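# Seat gear and two bearing rings in near holders

## Task

Using the row of holders closest to the robot, place the gear and both bearing rings lying flat, each one sitting in the holder whose shape matches it, then release all three.

## Robot and tools

Robot: two arms, left_arm and right_arm, each ending in a two-finger parallel gripper. The gripper fingers extend along the gripper's +z axis and close along its y axis. The reported hand position is the point midway between the finger pads, roughly 1 cm short of the fingertips.

Scene frame: origin on the table top between the arms, +x out over the table, +z up, left_arm on the +y side. The names left and right do not correspond to sides of a camera image. Arm bases: left_arm at (+0.023, +0.334, 0) m with quat_wxyz (+0.996, 0, 0, +0.093); right_arm at (-0.039, -0.262, 0) m with quat_wxyz (+1.000, 0, 0, -0.013).

Command row: every moving call uses 14 numbers, each in [-1, 1], always for both arms even if one stays still: left_arm dx, dy, dz, rx, ry, rz, opening, then right_arm dx, dy, dz, rx, ry, rz, opening. The first six of each arm are an offset (not a pose) from that gripper's measured pose, expressed in the gripper's own axes. Scale: 1.0 equals 0.6 m for dx, dy, dz, and 180 degrees for the rotation; rx, ry, rz form a single rotation vector. Opening is absolute, not an offset: +1 is fully open (0.094 m), -1 is closed.

execute_actions(actions): a list of actions run one after another. Each action is a table of up to 15 rows of 14 numbers; each row lasts one control step of 1/30 s, and if fewer than 15 rows are given the last one repeats to fill 15 steps. All rows of an action are offsets from the gripper pose measured when that action began (for the first action of a call, the pose in the latest result of this scene), not from the previous row. An empty list just returns the current state and images.

move(target, speed, blocking): drives each gripper in a straight line toward the pose given by target, one 14-number row whose offsets are counted from the pose in the scene's latest result showing one. Both paths finish together and take 0.5 to 10 s; anything longer is cut at 10 s. speed is the top path speed in m/s, 0.002 to 0.5 (default 0.25), with turning up to twice that in rad/s. The opening is sent when the move starts. Paths ignore obstacles and the other arm, and grippers can lag, wander, or overshoot the speed, especially near full reach. Faster motion and targets set deeper past a contact both press harder. With blocking=false the result comes back after 0.5 s while the arm keeps going; other moves and execute_actions are then refused until a result shows the move ended, so call wait or stop. The result adds a move: line with the ending (done, off_target, moving, held, fault) and limits (paced means the sent pose was clipped; held means a check blocked some steps, after which the arm may jump faster), plus each gripper's remaining distance to its pose.

wait(seconds): 0 to 10 s, arms keep their last command; returns early if a running move finishes. stop(): brakes a running move, needing some room; fingers continue. zoom_image(camera, region): magnifies part of cam_head_left or cam_head_right, region [x0, y0, x1, y1] in pixels, at most 504 by 504, origin top-left. read_manual(section) only returns licence texts. finished_scene(scene) ends the scene irreversibly; the goal must already be met and stay met.

Results: a state line left_arm: ... | right_arm: ... gives each gripper's end_effector_position (m) and end_effector_quat_wxyz in the scene frame; printed positions can be off, more so at long reach. Hand target lines show where the controller is currently steering each gripper. A pose unreachable line means the clearance check altered or blocked the command for the named arm. grip_measured is the finger opening on the same scale as the commanded opening; the last Joint positions entry is the opening in metres. Joint torques are noisy with per-arm offsets. MOTOR HOT warns from 75 °C; at 90 °C that arm halts for 10 s, at 100 °C it goes limp and drops; both are reported as OVER-TEMPERATURE FAULT lines. Images come from cam_head_left and cam_head_right, both 504x504.

Control behaviour: each step, the commanded pose is clipped to within 70 mm and 16 degrees of the measured pose, and position wins over orientation if both cannot be reached, so large offsets need several actions. Arms tend to finish a centimetre or more low and can sag further under repeated zero offsets; to hold a pose, send the correcting offset in the first call of a reply and zeros afterwards, aiming higher if it still droops. Elbows never fully straighten. Joint ranges (rad): waist -2.618 to 3.054, shoulder 0 to 3.142, elbow 0 to 3.142, wrist pitch -1.571 to 1.571, wrist yaw -1.571 to 1.571, wrist roll -2.094 to 2.094. The robot keeps its last command while you are composing a reply.

Gripping: to hold something, command an opening about 0.03 below grip_measured (less for a gentler grip). Pad force tops out near 50 to 62 N, lower for parts under about 2 mm thick. Readings may be off by about 1 mm per gripper.

Avoid: knocking or placing anything off the table (task fails), arms colliding or pressing on each other, dropping or slamming parts, hard pushes into the table or holders. Occasional disturbances may tug a held part or nudge a loose one.

Each tool is called after "Call:" as a command line: name --argument value for each argument, lists and objects as JSON in quotes; but a table of rows of numbers goes row by row, as --pt "numbers of a row", without its own name.

## Session

I'll start by looking at the current state of the scene.

Call:
execute_actions --actions '[]'

Scene clock: 0.00 s.
left_arm: end_effector_position=(+0.4991, +0.3872, +0.1915) grip_measured=+1.000 end_effector_quat_wxyz=(+0.209, +0.281, +0.712, +0.609) | right_arm: end_effector_position=(+0.0220, +0.1440, +0.2221) grip_measured=+1.000 end_effector_quat_wxyz=(+0.670, -0.592, +0.388, -0.222)
Joint positions: left_arm=[-0.407  1.83   1.06   0.414 -1.058  1.303  0.094] | right_arm=[ 1.853  1.644  0.723  0.914  1.155 -1.305  0.094]
Joint velocities: left_arm=[ 0.002 -0.012  0.012 -0.007 -0.051 -0.037  0.   ] | right_arm=[-0.012  0.012  0.007  0.037  0.066 -0.095  0.   ]
Joint torques (N m, as the arm reports them, + toward a larger angle): no reading
Hand target (left_arm): +0.499, +0.388, +0.202; +0.219, +0.268, +0.712, +0.611
Hand target (right_arm): +0.022, +0.144, +0.226; +0.674, -0.587, +0.393, -0.216

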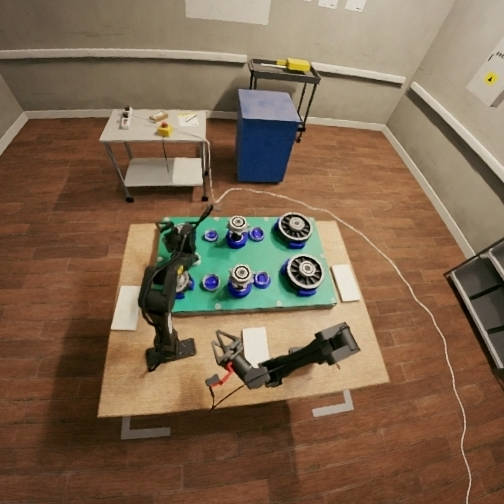

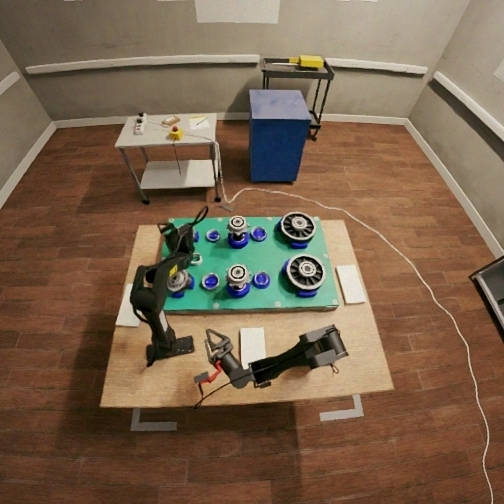

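Call:
zoom_image --camera "cam_head_left" --region '[90, 200, 400, 420]'

Call:
zoom_image --camera "cam_head_right" --region '[90, 200, 400, 420]'

Region (90, 200, 400, 420) of cam_head_left's 504x504 image, scaled by 1.626, with more detail than that image has; it fills the top 358 rows of this view, and the rest is white.

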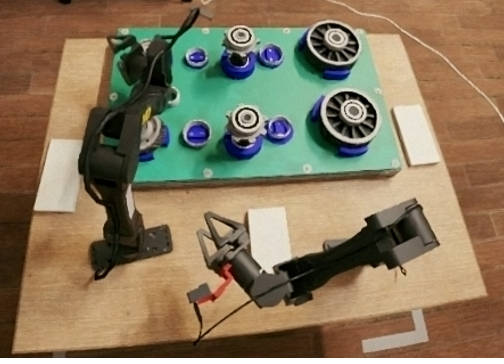

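Region (90, 200, 400, 420) of cam_head_right's 504x504 image, scaled by 1.626, with more detail than that image has; it fills the top 358 rows of this view, and the rest is white.

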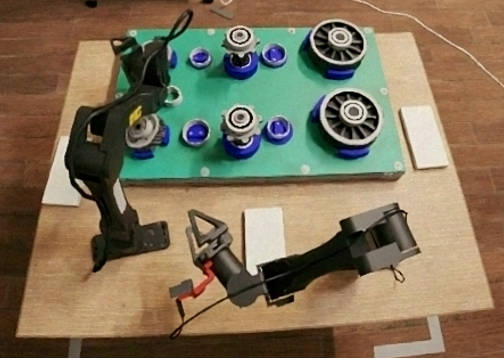

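Call:
zoom_image --camera "cam_head_left" --region '[140, 205, 345, 325]'

Call:
zoom_image --camera "cam_head_right" --region '[140, 205, 345, 325]'

Region (140, 205, 345, 325) of cam_head_left's 504x504 image, scaled by 2.459, with more detail than that image has; it fills the top 295 rows of this view, and the rest is white.

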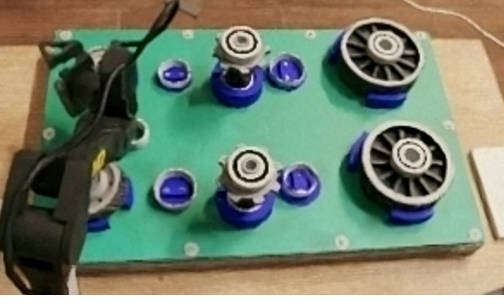

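Region (140, 205, 345, 325) of cam_head_right's 504x504 image, scaled by 2.459, with more detail than that image has; it fills the top 295 rows of this view, and the rest is white.

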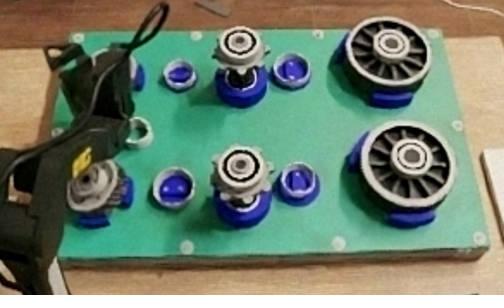

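Call:
zoom_image --camera "cam_head_right" --region '[155, 210, 285, 310]'

Call:
zoom_image --camera "cam_head_left" --region '[155, 210, 285, 310]'

Region (155, 210, 285, 310) of cam_head_right's 504x504 image, scaled by 3.877, with more detail than that image has; it fills the top 388 rows of this view, and the rest is white.

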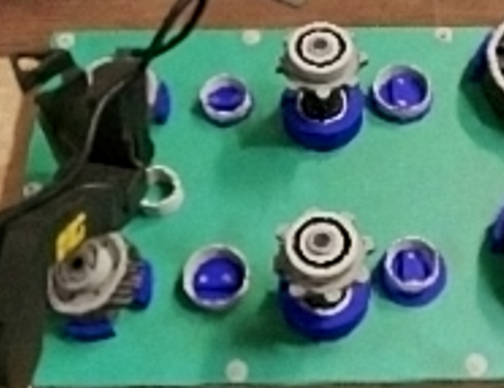

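Region (155, 210, 285, 310) of cam_head_left's 504x504 image, scaled by 3.877, with more detail than that image has; it fills the top 388 rows of this view, and the rest is white.

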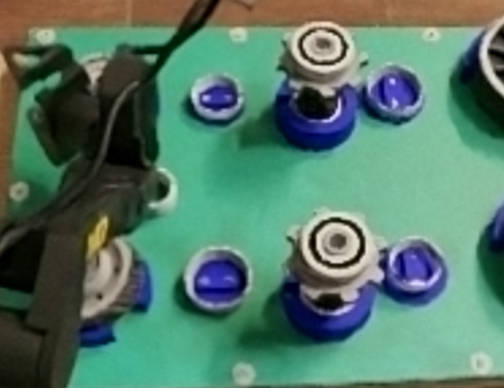

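Call:
move --target '[0.664, -0.1148, -0.1793, 0.3105, 0.4037, -0.4962, 1, 0.7648, -0.0962, -0.2272, -0.1798, 0.5425, 0.4794, 1]' --speed 0.35

Scene clock: 88.30 s.
left_arm: end_effector_position=(+0.1211, +0.5560, +0.1554) grip_measured=+1.000 end_effector_quat_wxyz=(-0.014, -0.553, +0.833, +0.006) | right_arm: end_effector_position=(+0.1986, -0.2982, +0.1532) grip_measured=+1.000 end_effector_quat_wxyz=(-0.008, +0.002, +1.000, -0.005)
Joint positions: left_arm=[ 0.945  1.482  1.329 -1.437 -0.026 -0.042  0.094] | right_arm=[-0.118  1.467  1.308 -1.426  0.012 -0.14   0.094]
Joint velocities: left_arm=[ 0.012 -0.007 -0.017 -0.037 -0.007 -0.022  0.   ] | right_arm=[ 0.007 -0.002  0.007  0.037  0.007 -0.007  0.   ]
Joint torques (N m, as the arm reports them, + toward a larger angle): left_arm=[ 0.6  -4.06  8.14 -0.19  0.08  0.04] | right_arm=[-0.29 -5.57  6.85  0.11 -0.12 -0.08]
Hand target (left_arm): +0.122, +0.558, +0.162; -0.008, -0.553, +0.833, +0.007
Hand target (right_arm): +0.200, -0.297, +0.159; -0.004, -0.001, +1.000, +0.001
Off the commanded pose (left_arm): 0.006 m, 2 deg.
Off the commanded pose (right_arm): 0.007 m, 1 deg.
move: done; limits=paced

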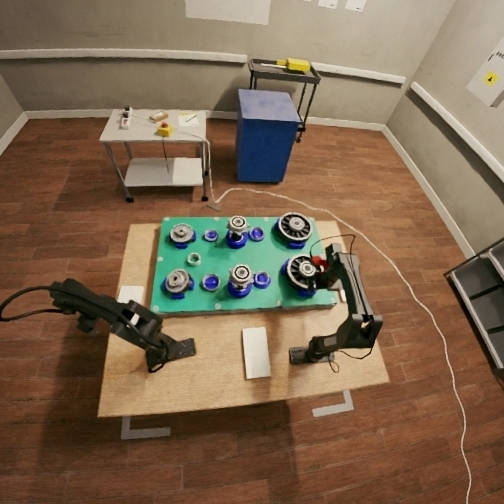

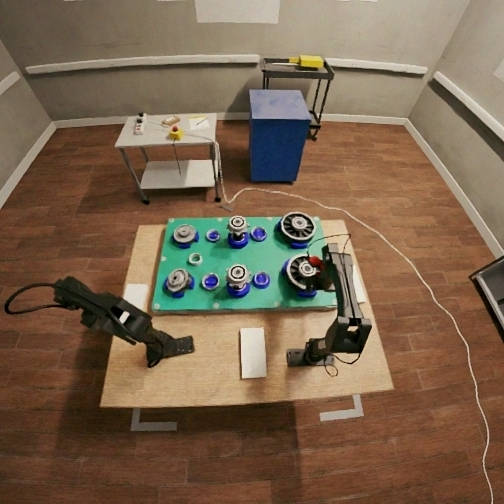

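Call:
zoom_image --camera "cam_head_left" --region '[145, 210, 285, 320]'

Call:
zoom_image --camera "cam_head_right" --region '[145, 210, 285, 320]'

Region (145, 210, 285, 320) of cam_head_left's 504x504 image, scaled by 3.600, with more detail than that image has; it fills the top 396 rows of this view, and the rest is white.

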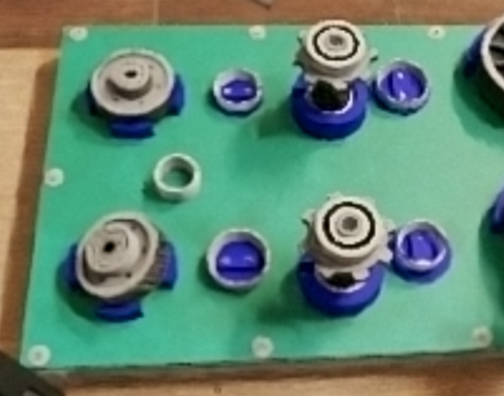

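Region (145, 210, 285, 320) of cam_head_right's 504x504 image, scaled by 3.600, with more detail than that image has; it fills the top 396 rows of this view, and the rest is white.

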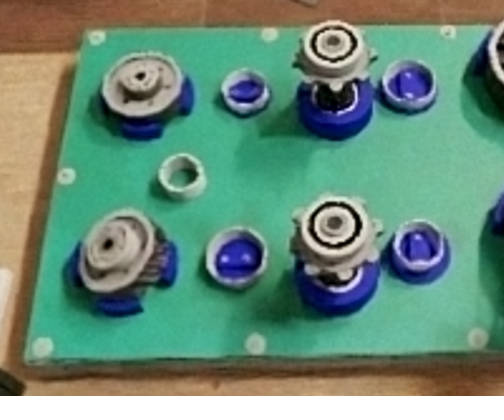

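Call:
zoom_image --camera "cam_head_left" --region '[155, 260, 225, 305]'

Call:
zoom_image --camera "cam_head_right" --region '[155, 260, 225, 305]'

Call:
zoom_image --camera "cam_head_left" --region '[160, 215, 230, 260]'

Region (155, 260, 225, 305) of cam_head_left's 504x504 image, scaled by 7.200, with more detail than that image has; it fills the top 324 rows of this view, and the rest is white.

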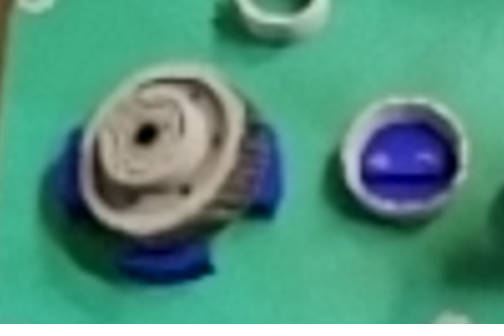

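Region (155, 260, 225, 305) of cam_head_right's 504x504 image, scaled by 7.200, with more detail than that image has; it fills the top 324 rows of this view, and the rest is white.

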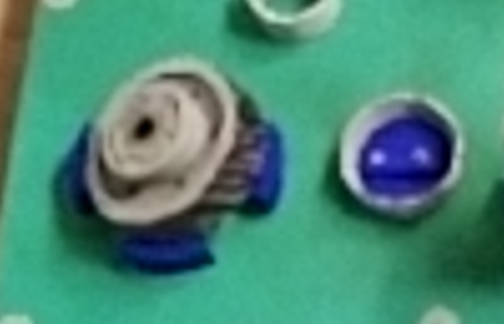

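Region (160, 215, 230, 260) of cam_head_left's 504x504 image, scaled by 7.200, with more detail than that image has; it fills the top 324 rows of this view, and the rest is white.

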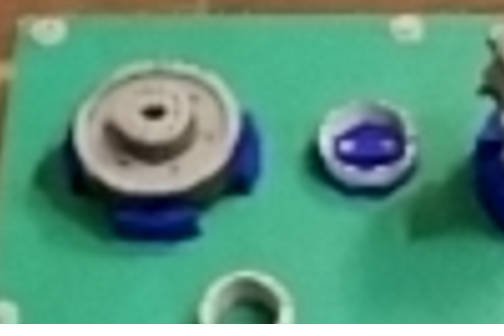

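Call:
zoom_image --camera "cam_head_left" --region '[270, 225, 400, 385]'

Call:
zoom_image --camera "cam_head_right" --region '[270, 225, 400, 385]'

Call:
zoom_image --camera "cam_head_left" --region '[40, 265, 210, 385]'

Call:
zoom_image --camera "cam_head_right" --region '[40, 265, 210, 385]'

Region (270, 225, 400, 385) of cam_head_left's 504x504 image, scaled by 3.150, with more detail than that image has; it fills the left 410 columns of this view, and the rest is white.

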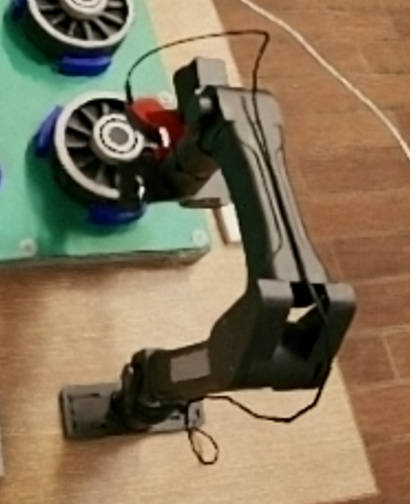

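Region (270, 225, 400, 385) of cam_head_right's 504x504 image, scaled by 3.150, with more detail than that image has; it fills the left 410 columns of this view, and the rest is white.

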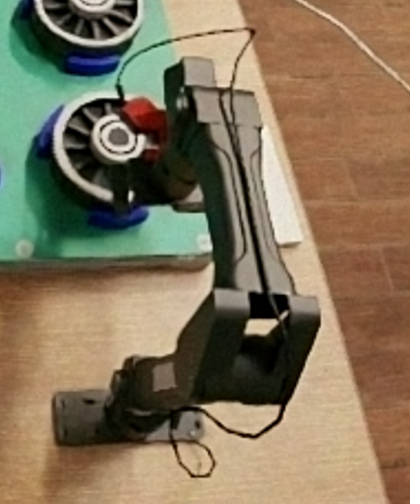

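Region (40, 265, 210, 385) of cam_head_left's 504x504 image, scaled by 2.965, with more detail than that image has; it fills the top 356 rows of this view, and the rest is white.

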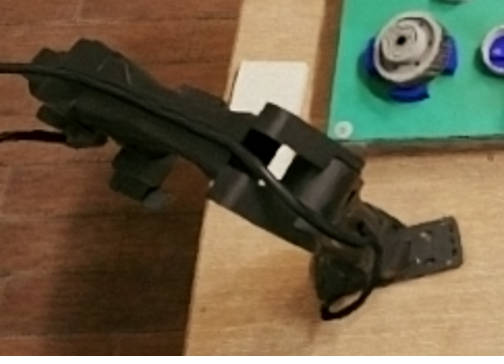

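Region (40, 265, 210, 385) of cam_head_right's 504x504 image, scaled by 2.965, with more detail than that image has; it fills the top 356 rows of this view, and the rest is white.

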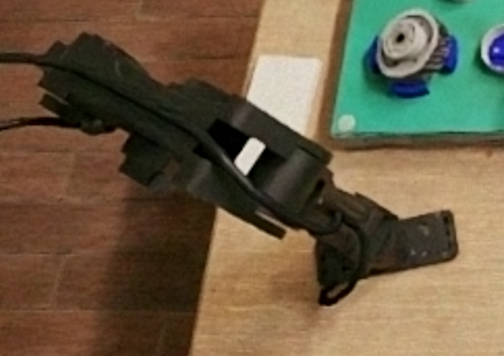

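Call:
zoom_image --camera "cam_head_left" --region '[80, 380, 140, 440]'

Call:
zoom_image --camera "cam_head_left" --region '[350, 350, 410, 410]'

Call:
zoom_image --camera "cam_head_left" --region '[115, 200, 175, 260]'

Call:
zoom_image --camera "cam_head_left" --region '[300, 195, 360, 255]'

Region (80, 380, 140, 440) of cam_head_left's 504x504 image, scaled by 8.400, with more detail than that image has.

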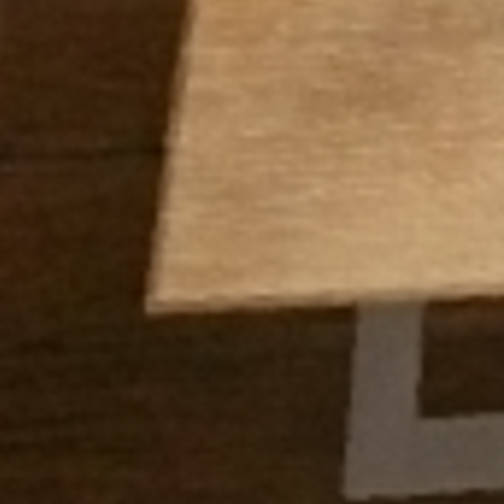

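Region (350, 350, 410, 410) of cam_head_left's 504x504 image, scaled by 8.400, with more detail than that image has.

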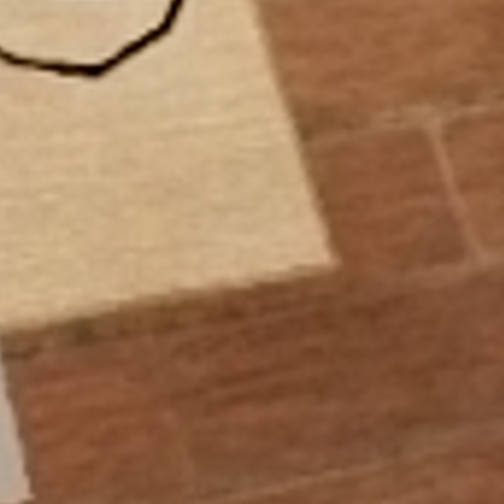

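Region (115, 200, 175, 260) of cam_head_left's 504x504 image, scaled by 8.400, with more detail than that image has.

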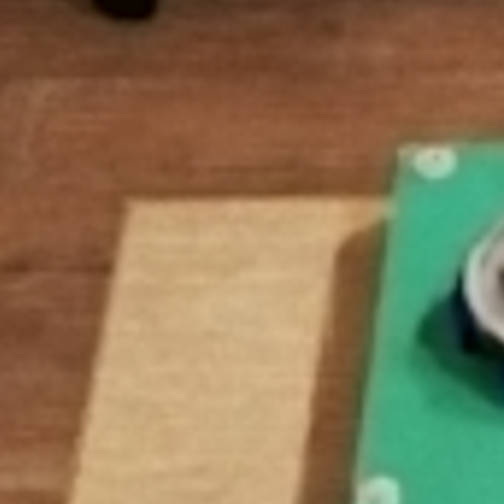

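Region (300, 195, 360, 255) of cam_head_left's 504x504 image, scaled by 8.400, with more detail than that image has.

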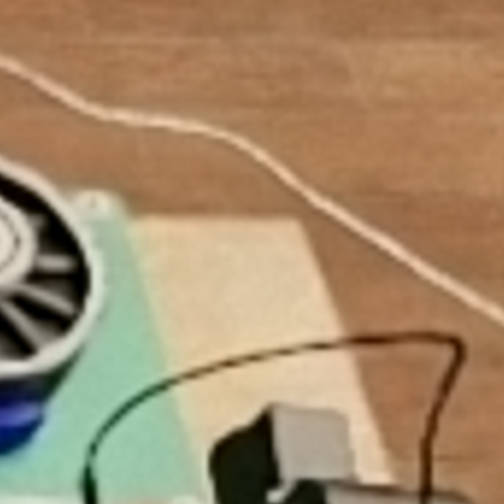

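Call:
zoom_image --camera "cam_head_right" --region '[80, 370, 140, 430]'

Call:
zoom_image --camera "cam_head_right" --region '[355, 355, 415, 415]'

Call:
zoom_image --camera "cam_head_right" --region '[120, 200, 180, 260]'

Call:
zoom_image --camera "cam_head_right" --region '[305, 195, 365, 255]'

Region (80, 370, 140, 430) of cam_head_right's 504x504 image, scaled by 8.400, with more detail than that image has.

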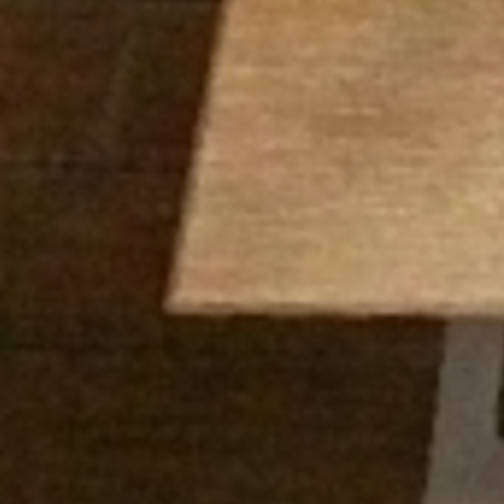

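Region (355, 355, 415, 415) of cam_head_right's 504x504 image, scaled by 8.400, with more detail than that image has.

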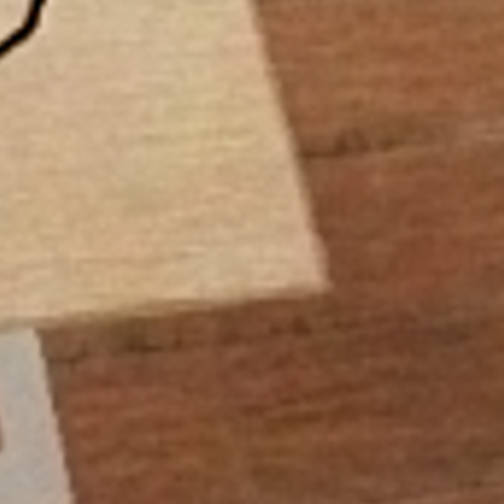

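Region (120, 200, 180, 260) of cam_head_right's 504x504 image, scaled by 8.400, with more detail than that image has.

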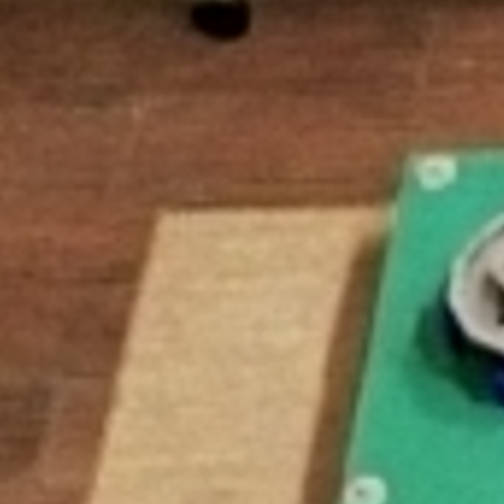

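Region (305, 195, 365, 255) of cam_head_right's 504x504 image, scaled by 8.400, with more detail than that image has.

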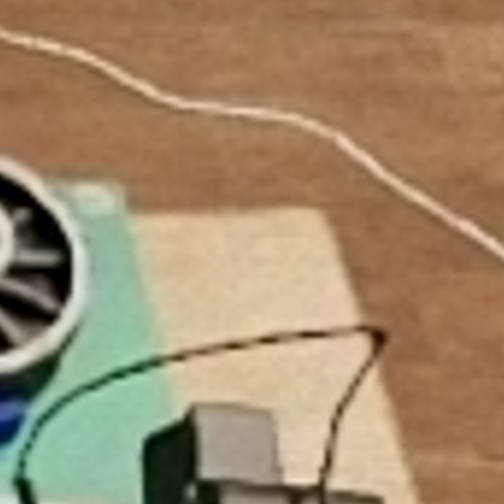

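Call:
zoom_image --camera "cam_head_right" --region '[145, 290, 215, 325]'

Call:
zoom_image --camera "cam_head_right" --region '[215, 255, 285, 325]'

Call:
zoom_image --camera "cam_head_left" --region '[215, 255, 285, 325]'

Region (145, 290, 215, 325) of cam_head_right's 504x504 image, scaled by 7.200, with more detail than that image has.

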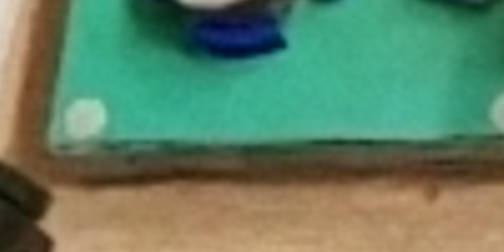

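Region (215, 255, 285, 325) of cam_head_right's 504x504 image, scaled by 7.200, with more detail than that image has.

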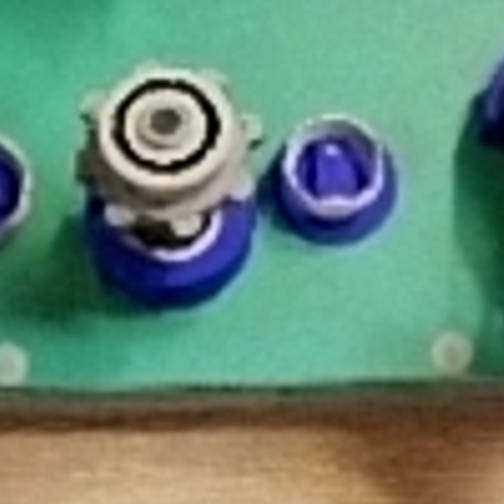

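Region (215, 255, 285, 325) of cam_head_left's 504x504 image, scaled by 7.200, with more detail than that image has.

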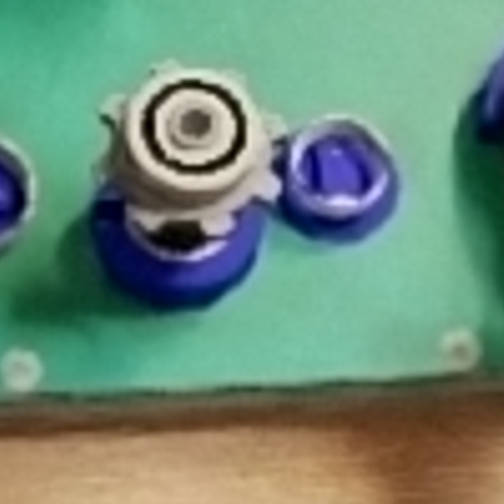

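Call:
zoom_image --camera "cam_head_right" --region '[165, 218, 205, 253]'

Call:
zoom_image --camera "cam_head_right" --region '[160, 263, 200, 303]'

Call:
zoom_image --camera "cam_head_left" --region '[160, 263, 200, 303]'

Region (165, 218, 205, 253) of cam_head_right's 504x504 image, scaled by 12.600, with more detail than that image has; it fills the top 441 rows of this view, and the rest is white.

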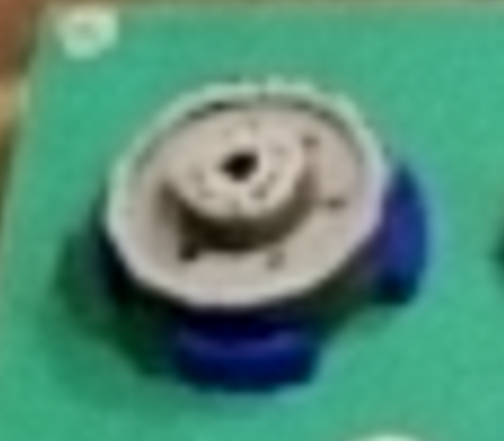

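Region (160, 263, 200, 303) of cam_head_right's 504x504 image, scaled by 12.600, with more detail than that image has.

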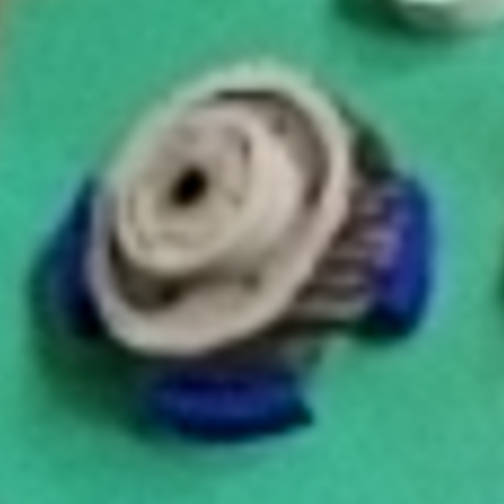

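Region (160, 263, 200, 303) of cam_head_left's 504x504 image, scaled by 12.600, with more detail than that image has.

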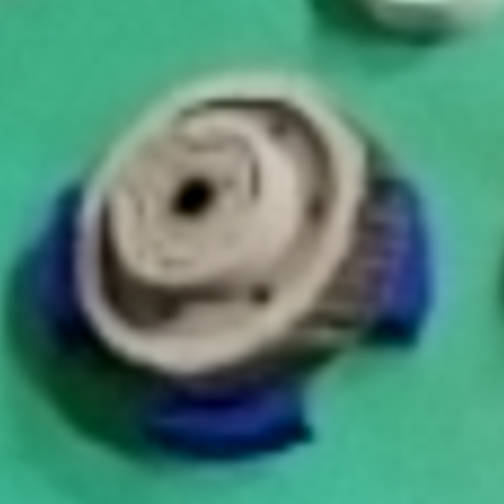

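Call:
move --target '[0.2425, -0.4248, -0.0312, 0.1119, 0.0623, 0.3702, 0.66, -0.1773, 0.3810, -0.0147, -0.006, -0.0023, 0.4155, 1]' --speed 0.3

Scene clock: 211.13 s.
left_arm: end_effector_position=(+0.2872, +0.3282, +0.1656) grip_measured=+0.662 end_effector_quat_wxyz=(-0.017, -0.008, +0.983, -0.181) | right_arm: end_effector_position=(+0.3071, -0.0691, +0.1580) grip_measured=+1.000 end_effector_quat_wxyz=(+0.002, +0.605, +0.796, +0.008)
Joint positions: left_arm=[ 0.022  1.618  1.455 -1.518  0.35   0.211  0.078] | right_arm=[ 0.531  2.072  2.056 -1.539 -0.003  1.806  0.094]
Joint velocities: left_arm=[ 0.012  0.007 -0.002  0.037 -0.051 -0.051 -0.   ] | right_arm=[-0.002  0.007 -0.002  0.037 -0.022  0.066  0.   ]
Joint torques (N m, as the arm reports them, + toward a larger angle): left_arm=[-0.58 -5.03  7.79 -0.13  0.3   0.01] | right_arm=[  0.21 -10.76   6.84   0.06   0.08   0.14]
Hand target (left_arm): +0.294, +0.326, +0.172; -0.001, +0.001, +0.983, -0.185
Hand target (right_arm): +0.306, -0.071, +0.160; +0.004, +0.609, +0.793, -0.000
Off the commanded pose (left_arm): 0.015 m, 2 deg.
Off the commanded pose (right_arm): 0.001 m, 1 deg.
move: off_target (left_arm)

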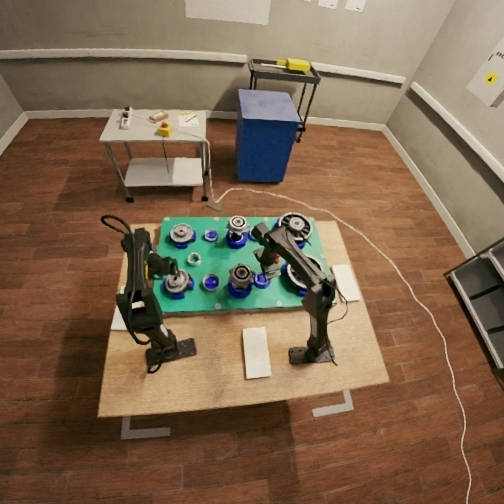

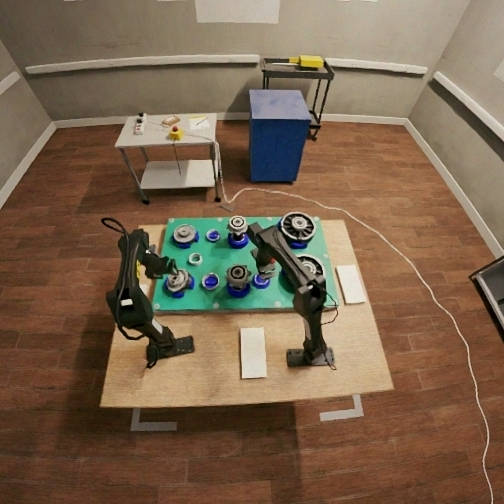

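Call:
zoom_image --camera "cam_head_right" --region '[135, 245, 205, 305]'

Call:
zoom_image --camera "cam_head_left" --region '[135, 245, 205, 305]'

Call:
zoom_image --camera "cam_head_left" --region '[225, 235, 295, 300]'

Call:
zoom_image --camera "cam_head_right" --region '[225, 235, 295, 300]'

Region (135, 245, 205, 305) of cam_head_right's 504x504 image, scaled by 7.200, with more detail than that image has; it fills the top 432 rows of this view, and the rest is white.

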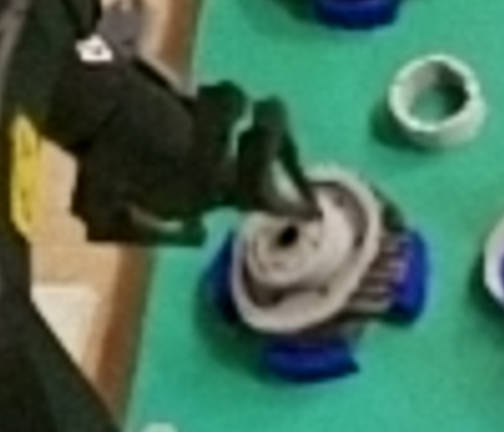

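Region (135, 245, 205, 305) of cam_head_left's 504x504 image, scaled by 7.200, with more detail than that image has; it fills the top 432 rows of this view, and the rest is white.

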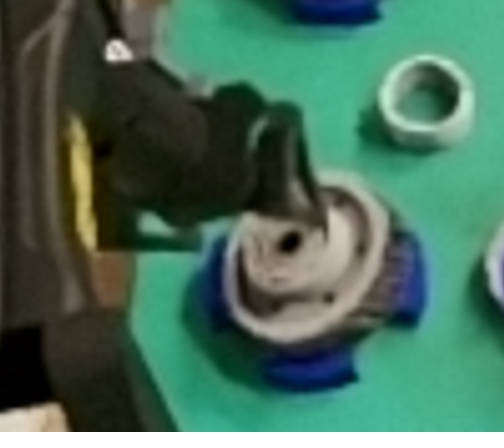

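Region (225, 235, 295, 300) of cam_head_left's 504x504 image, scaled by 7.200, with more detail than that image has; it fills the top 468 rows of this view, and the rest is white.

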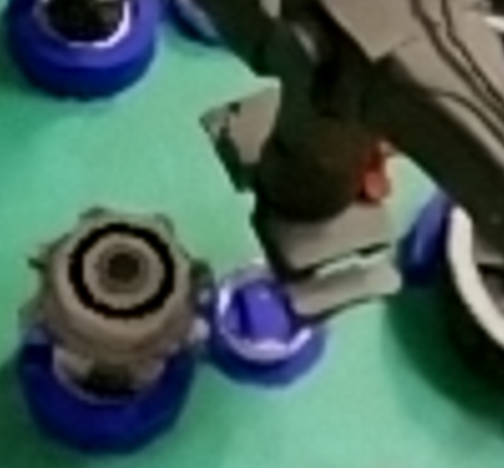

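Region (225, 235, 295, 300) of cam_head_right's 504x504 image, scaled by 7.200, with more detail than that image has; it fills the top 468 rows of this view, and the rest is white.

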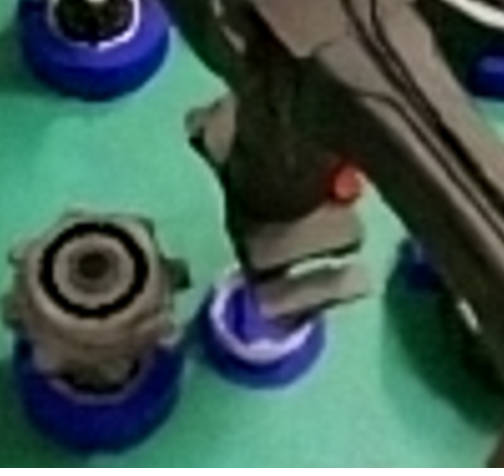

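Call:
zoom_image --camera "cam_head_left" --region '[248, 245, 288, 295]'

Call:
zoom_image --camera "cam_head_right" --region '[245, 245, 285, 295]'

Region (248, 245, 288, 295) of cam_head_left's 504x504 image, scaled by 10.080, with more detail than that image has; it fills the left 403 columns of this view, and the rest is white.

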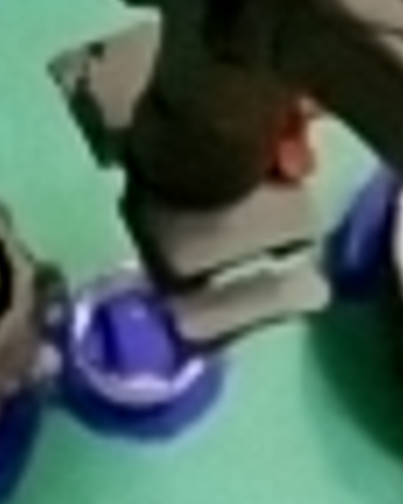

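Region (245, 245, 285, 295) of cam_head_right's 504x504 image, scaled by 10.080, with more detail than that image has; it fills the left 403 columns of this view, and the rest is white.

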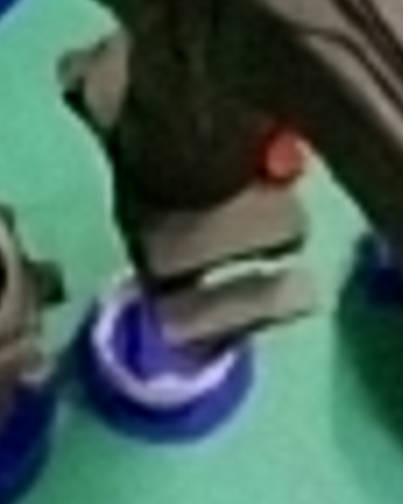

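Call:
move --target '[-0.0033, -0.005, 0.0433, 0.006, 0, 0.007, 0.66, 0.0027, -0.0097, 0.08, 0, 0, 0, 1]' --speed 0.1

Call:
zoom_image --camera "cam_head_right" --region '[145, 250, 205, 305]'

Call:
zoom_image --camera "cam_head_left" --region '[145, 250, 205, 305]'

Call:
zoom_image --camera "cam_head_left" --region '[240, 245, 290, 295]'

Call:
zoom_image --camera "cam_head_right" --region '[240, 245, 290, 295]'

Scene clock: 261.83 s.
left_arm: end_effector_position=(+0.2867, +0.3201, +0.1424) grip_measured=+0.662 end_effector_quat_wxyz=(-0.021, -0.001, +0.982, -0.186) | right_arm: end_effector_position=(+0.3030, -0.0709, +0.1060) grip_measured=+1.000 end_effector_quat_wxyz=(-0.003, +0.606, +0.795, -0.000)
Joint positions: left_arm=[-0.003  1.618  1.36  -1.428  0.358  0.203  0.078] | right_arm=[ 0.531  2.046  1.81  -1.338 -0.006  1.808  0.094]
Joint velocities: left_arm=[-0.027  0.007 -0.017  0.007  0.022 -0.022  0.   ] | right_arm=[ 0.017 -0.002  0.002  0.095  0.037 -0.007  0.   ]
Joint torques (N m, as the arm reports them, + toward a larger angle): left_arm=[-0.71 -5.51  4.86 -0.02  0.35 -0.08] | right_arm=[  0.67 -13.17   4.45   0.47  -0.02   0.14]
Hand target (left_arm): +0.289, +0.316, +0.142; -0.015, +0.003, +0.982, -0.191
Hand target (right_arm): +0.302, -0.068, +0.110; +0.002, +0.605, +0.796, +0.008
Off the commanded pose (left_arm): 0.004 m, 1 deg.
Off the commanded pose (right_arm): 0.005 m, 1 deg.
move: done

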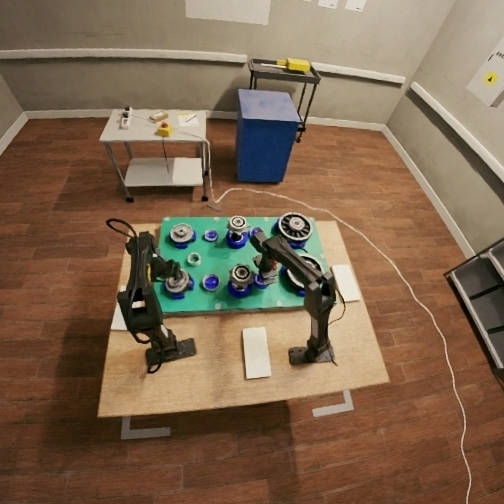

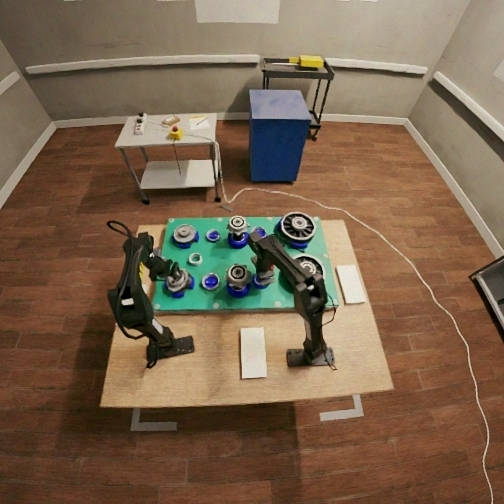

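Region (145, 250, 205, 305) of cam_head_right's 504x504 image, scaled by 8.400, with more detail than that image has; it fills the top 462 rows of this view, and the rest is white.

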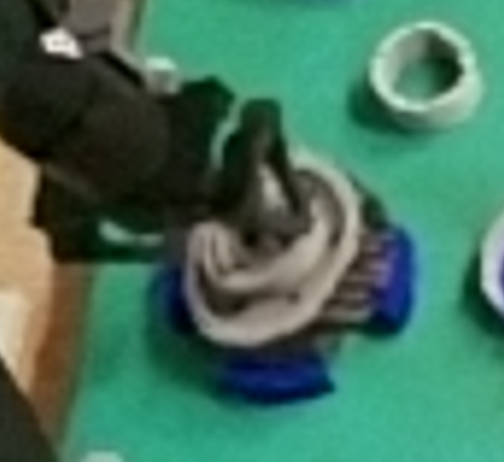

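Region (145, 250, 205, 305) of cam_head_left's 504x504 image, scaled by 8.400, with more detail than that image has; it fills the top 462 rows of this view, and the rest is white.

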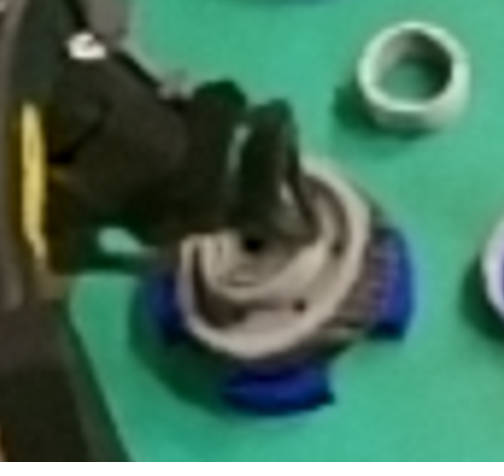

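Region (240, 245, 290, 295) of cam_head_left's 504x504 image, scaled by 10.080, with more detail than that image has.

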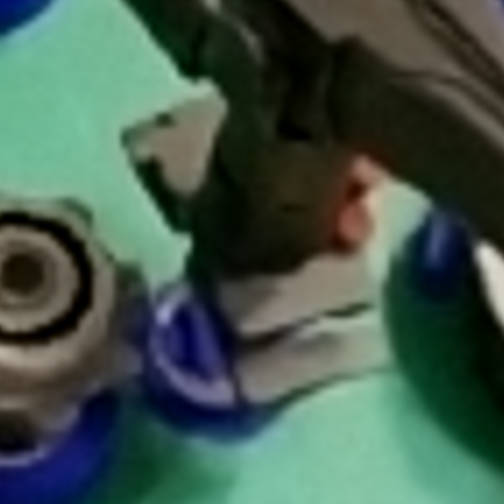

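Region (240, 245, 290, 295) of cam_head_right's 504x504 image, scaled by 10.080, with more detail than that image has.

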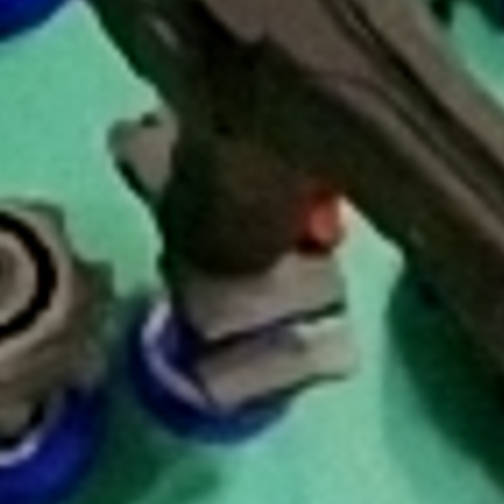

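Call:
move --target '[0, -0.0133, 0.0133, 0, 0, 0, 0.66, 0.002, -0.0083, 0.027, 0, 0, 0, 1]' --speed 0.05

Call:
zoom_image --camera "cam_head_right" --region '[150, 255, 200, 305]'

Call:
zoom_image --camera "cam_head_left" --region '[150, 255, 200, 305]'

Call:
zoom_image --camera "cam_head_left" --region '[240, 245, 290, 295]'

Scene clock: 294.73 s.
left_arm: end_effector_position=(+0.2851, +0.3124, +0.1372) grip_measured=+0.662 end_effector_quat_wxyz=(-0.029, -0.004, +0.982, -0.185) | right_arm: end_effector_position=(+0.2985, -0.0730, +0.0871) grip_measured=+1.000 end_effector_quat_wxyz=(-0.007, +0.606, +0.795, -0.008)
Joint positions: left_arm=[-0.032  1.618  1.339 -1.411  0.358  0.169  0.078] | right_arm=[ 0.531  2.046  1.734 -1.279 -0.008  1.808  0.094]
Joint velocities: left_arm=[-0.002 -0.002 -0.012 -0.007 -0.007 -0.051  0.   ] | right_arm=[-0.007 -0.017  0.007 -0.051  0.022  0.037  0.   ]
Joint torques (N m, as the arm reports them, + toward a larger angle): left_arm=[-0.69 -6.    4.86 -0.06  0.2  -0.03] | right_arm=[  0.52 -12.84   4.09   0.34   0.03   0.09]
Hand target (left_arm): +0.287, +0.310, +0.138; -0.021, -0.001, +0.982, -0.185
Hand target (right_arm): +0.298, -0.071, +0.090; -0.003, +0.606, +0.795, -0.000
Off the commanded pose (left_arm): 0.003 m, 1 deg.
Off the commanded pose (right_arm): 0.004 m, 1 deg.
move: done

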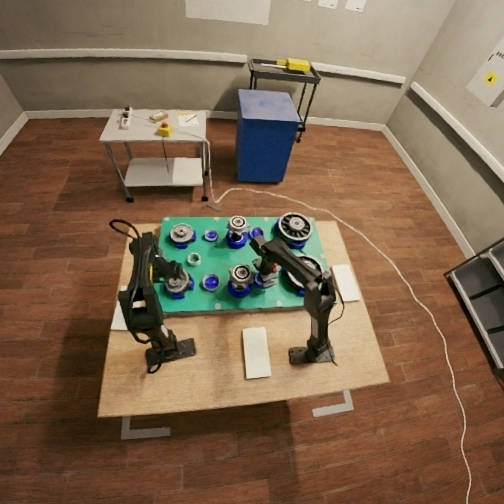

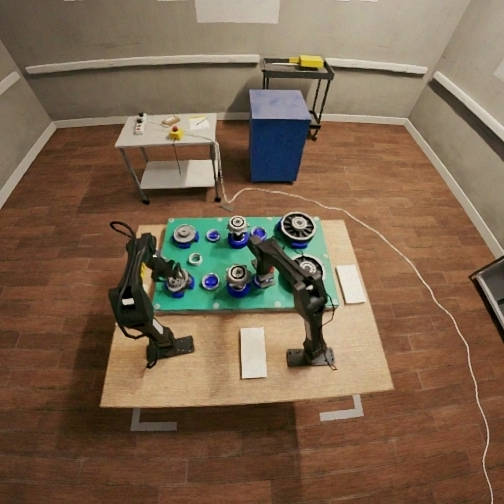

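Region (150, 255, 200, 305) of cam_head_right's 504x504 image, scaled by 10.080, with more detail than that image has.

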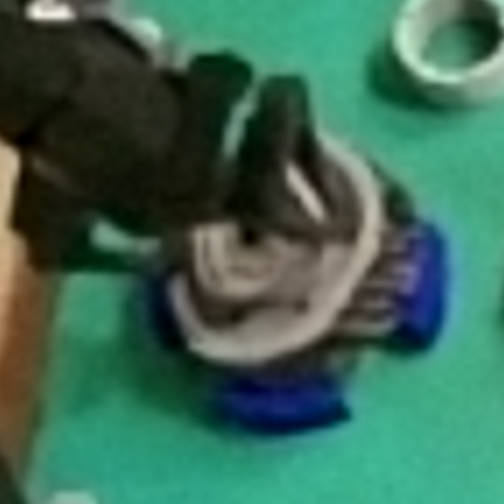

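Region (150, 255, 200, 305) of cam_head_left's 504x504 image, scaled by 10.080, with more detail than that image has.

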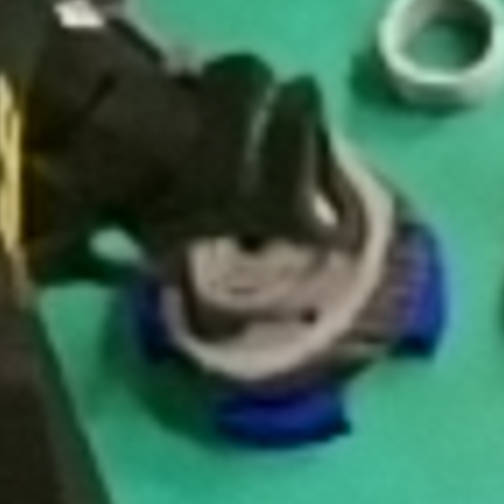

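Region (240, 245, 290, 295) of cam_head_left's 504x504 image, scaled by 10.080, with more detail than that image has.

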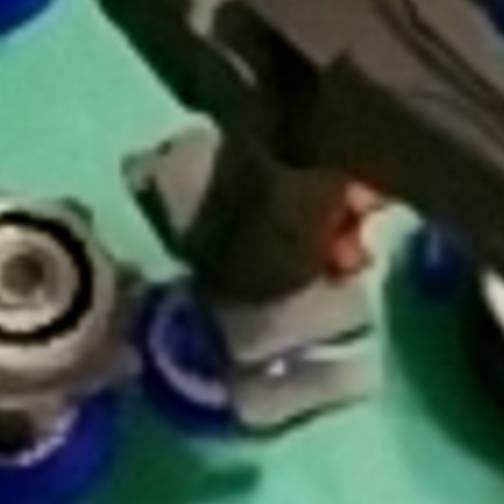

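Call:
move --target '[-0.008, -0.003, 0.0167, 0, 0, 0, 0.66, 0, 0, -0.004, 0, 0, 0, 0.3]' --speed 0.04

Call:
zoom_image --camera "cam_head_right" --region '[150, 255, 200, 305]'

Call:
zoom_image --camera "cam_head_left" --region '[240, 245, 290, 295]'

Scene clock: 303.43 s.
left_arm: end_effector_position=(+0.2877, +0.3093, +0.1304) grip_measured=+0.662 end_effector_quat_wxyz=(-0.032, -0.007, +0.982, -0.185) | right_arm: end_effector_position=(+0.2988, -0.0726, +0.0870) grip_measured=+0.315 end_effector_quat_wxyz=(-0.008, +0.606, +0.795, -0.006)
Joint positions: left_arm=[-0.045  1.63   1.325 -1.385  0.358  0.15   0.078] | right_arm=[ 0.531  2.046  1.734 -1.277 -0.009  1.808  0.062]
Joint velocities: left_arm=[-0.007  0.007  0.002 -0.022 -0.037 -0.007 -0.   ] | right_arm=[ 0.002  0.007 -0.002 -0.051 -0.066 -0.066  0.   ]
Joint torques (N m, as the arm reports them, + toward a larger angle): left_arm=[-0.54 -5.26  5.09 -0.02  0.24 -0.07] | right_arm=[ -0.08 -11.72   5.89   0.14   0.01   0.03]
Hand target (left_arm): +0.289, +0.307, +0.128; -0.029, -0.004, +0.982, -0.185
Hand target (right_arm): +0.299, -0.073, +0.089; -0.007, +0.606, +0.795, -0.008
Off the commanded pose (left_arm): 0.004 m, 0 deg.
Off the commanded pose (right_arm): 0.002 m, 0 deg.
move: done

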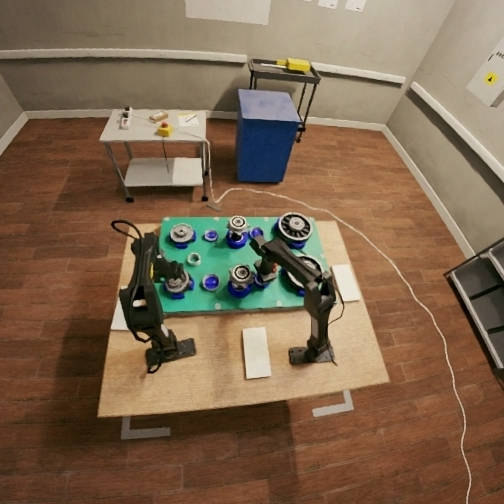

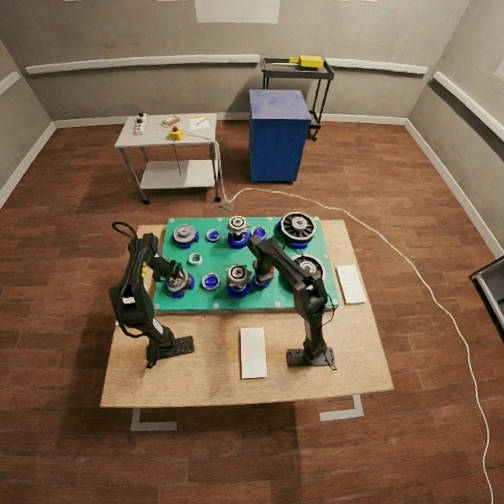

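Region (150, 255, 200, 305) of cam_head_right's 504x504 image, scaled by 10.080, with more detail than that image has.

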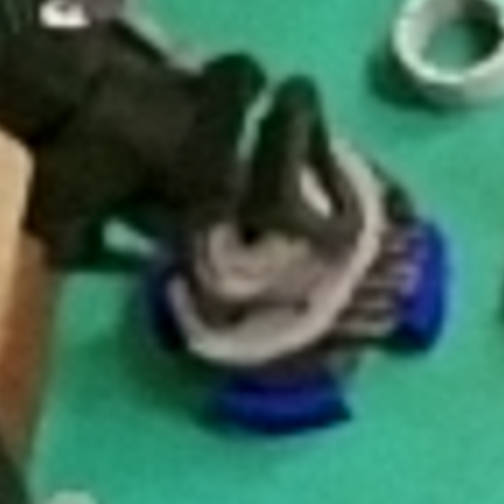

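Region (240, 245, 290, 295) of cam_head_left's 504x504 image, scaled by 10.080, with more detail than that image has.

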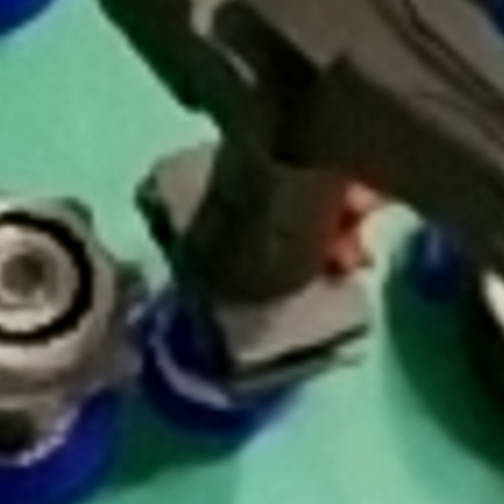

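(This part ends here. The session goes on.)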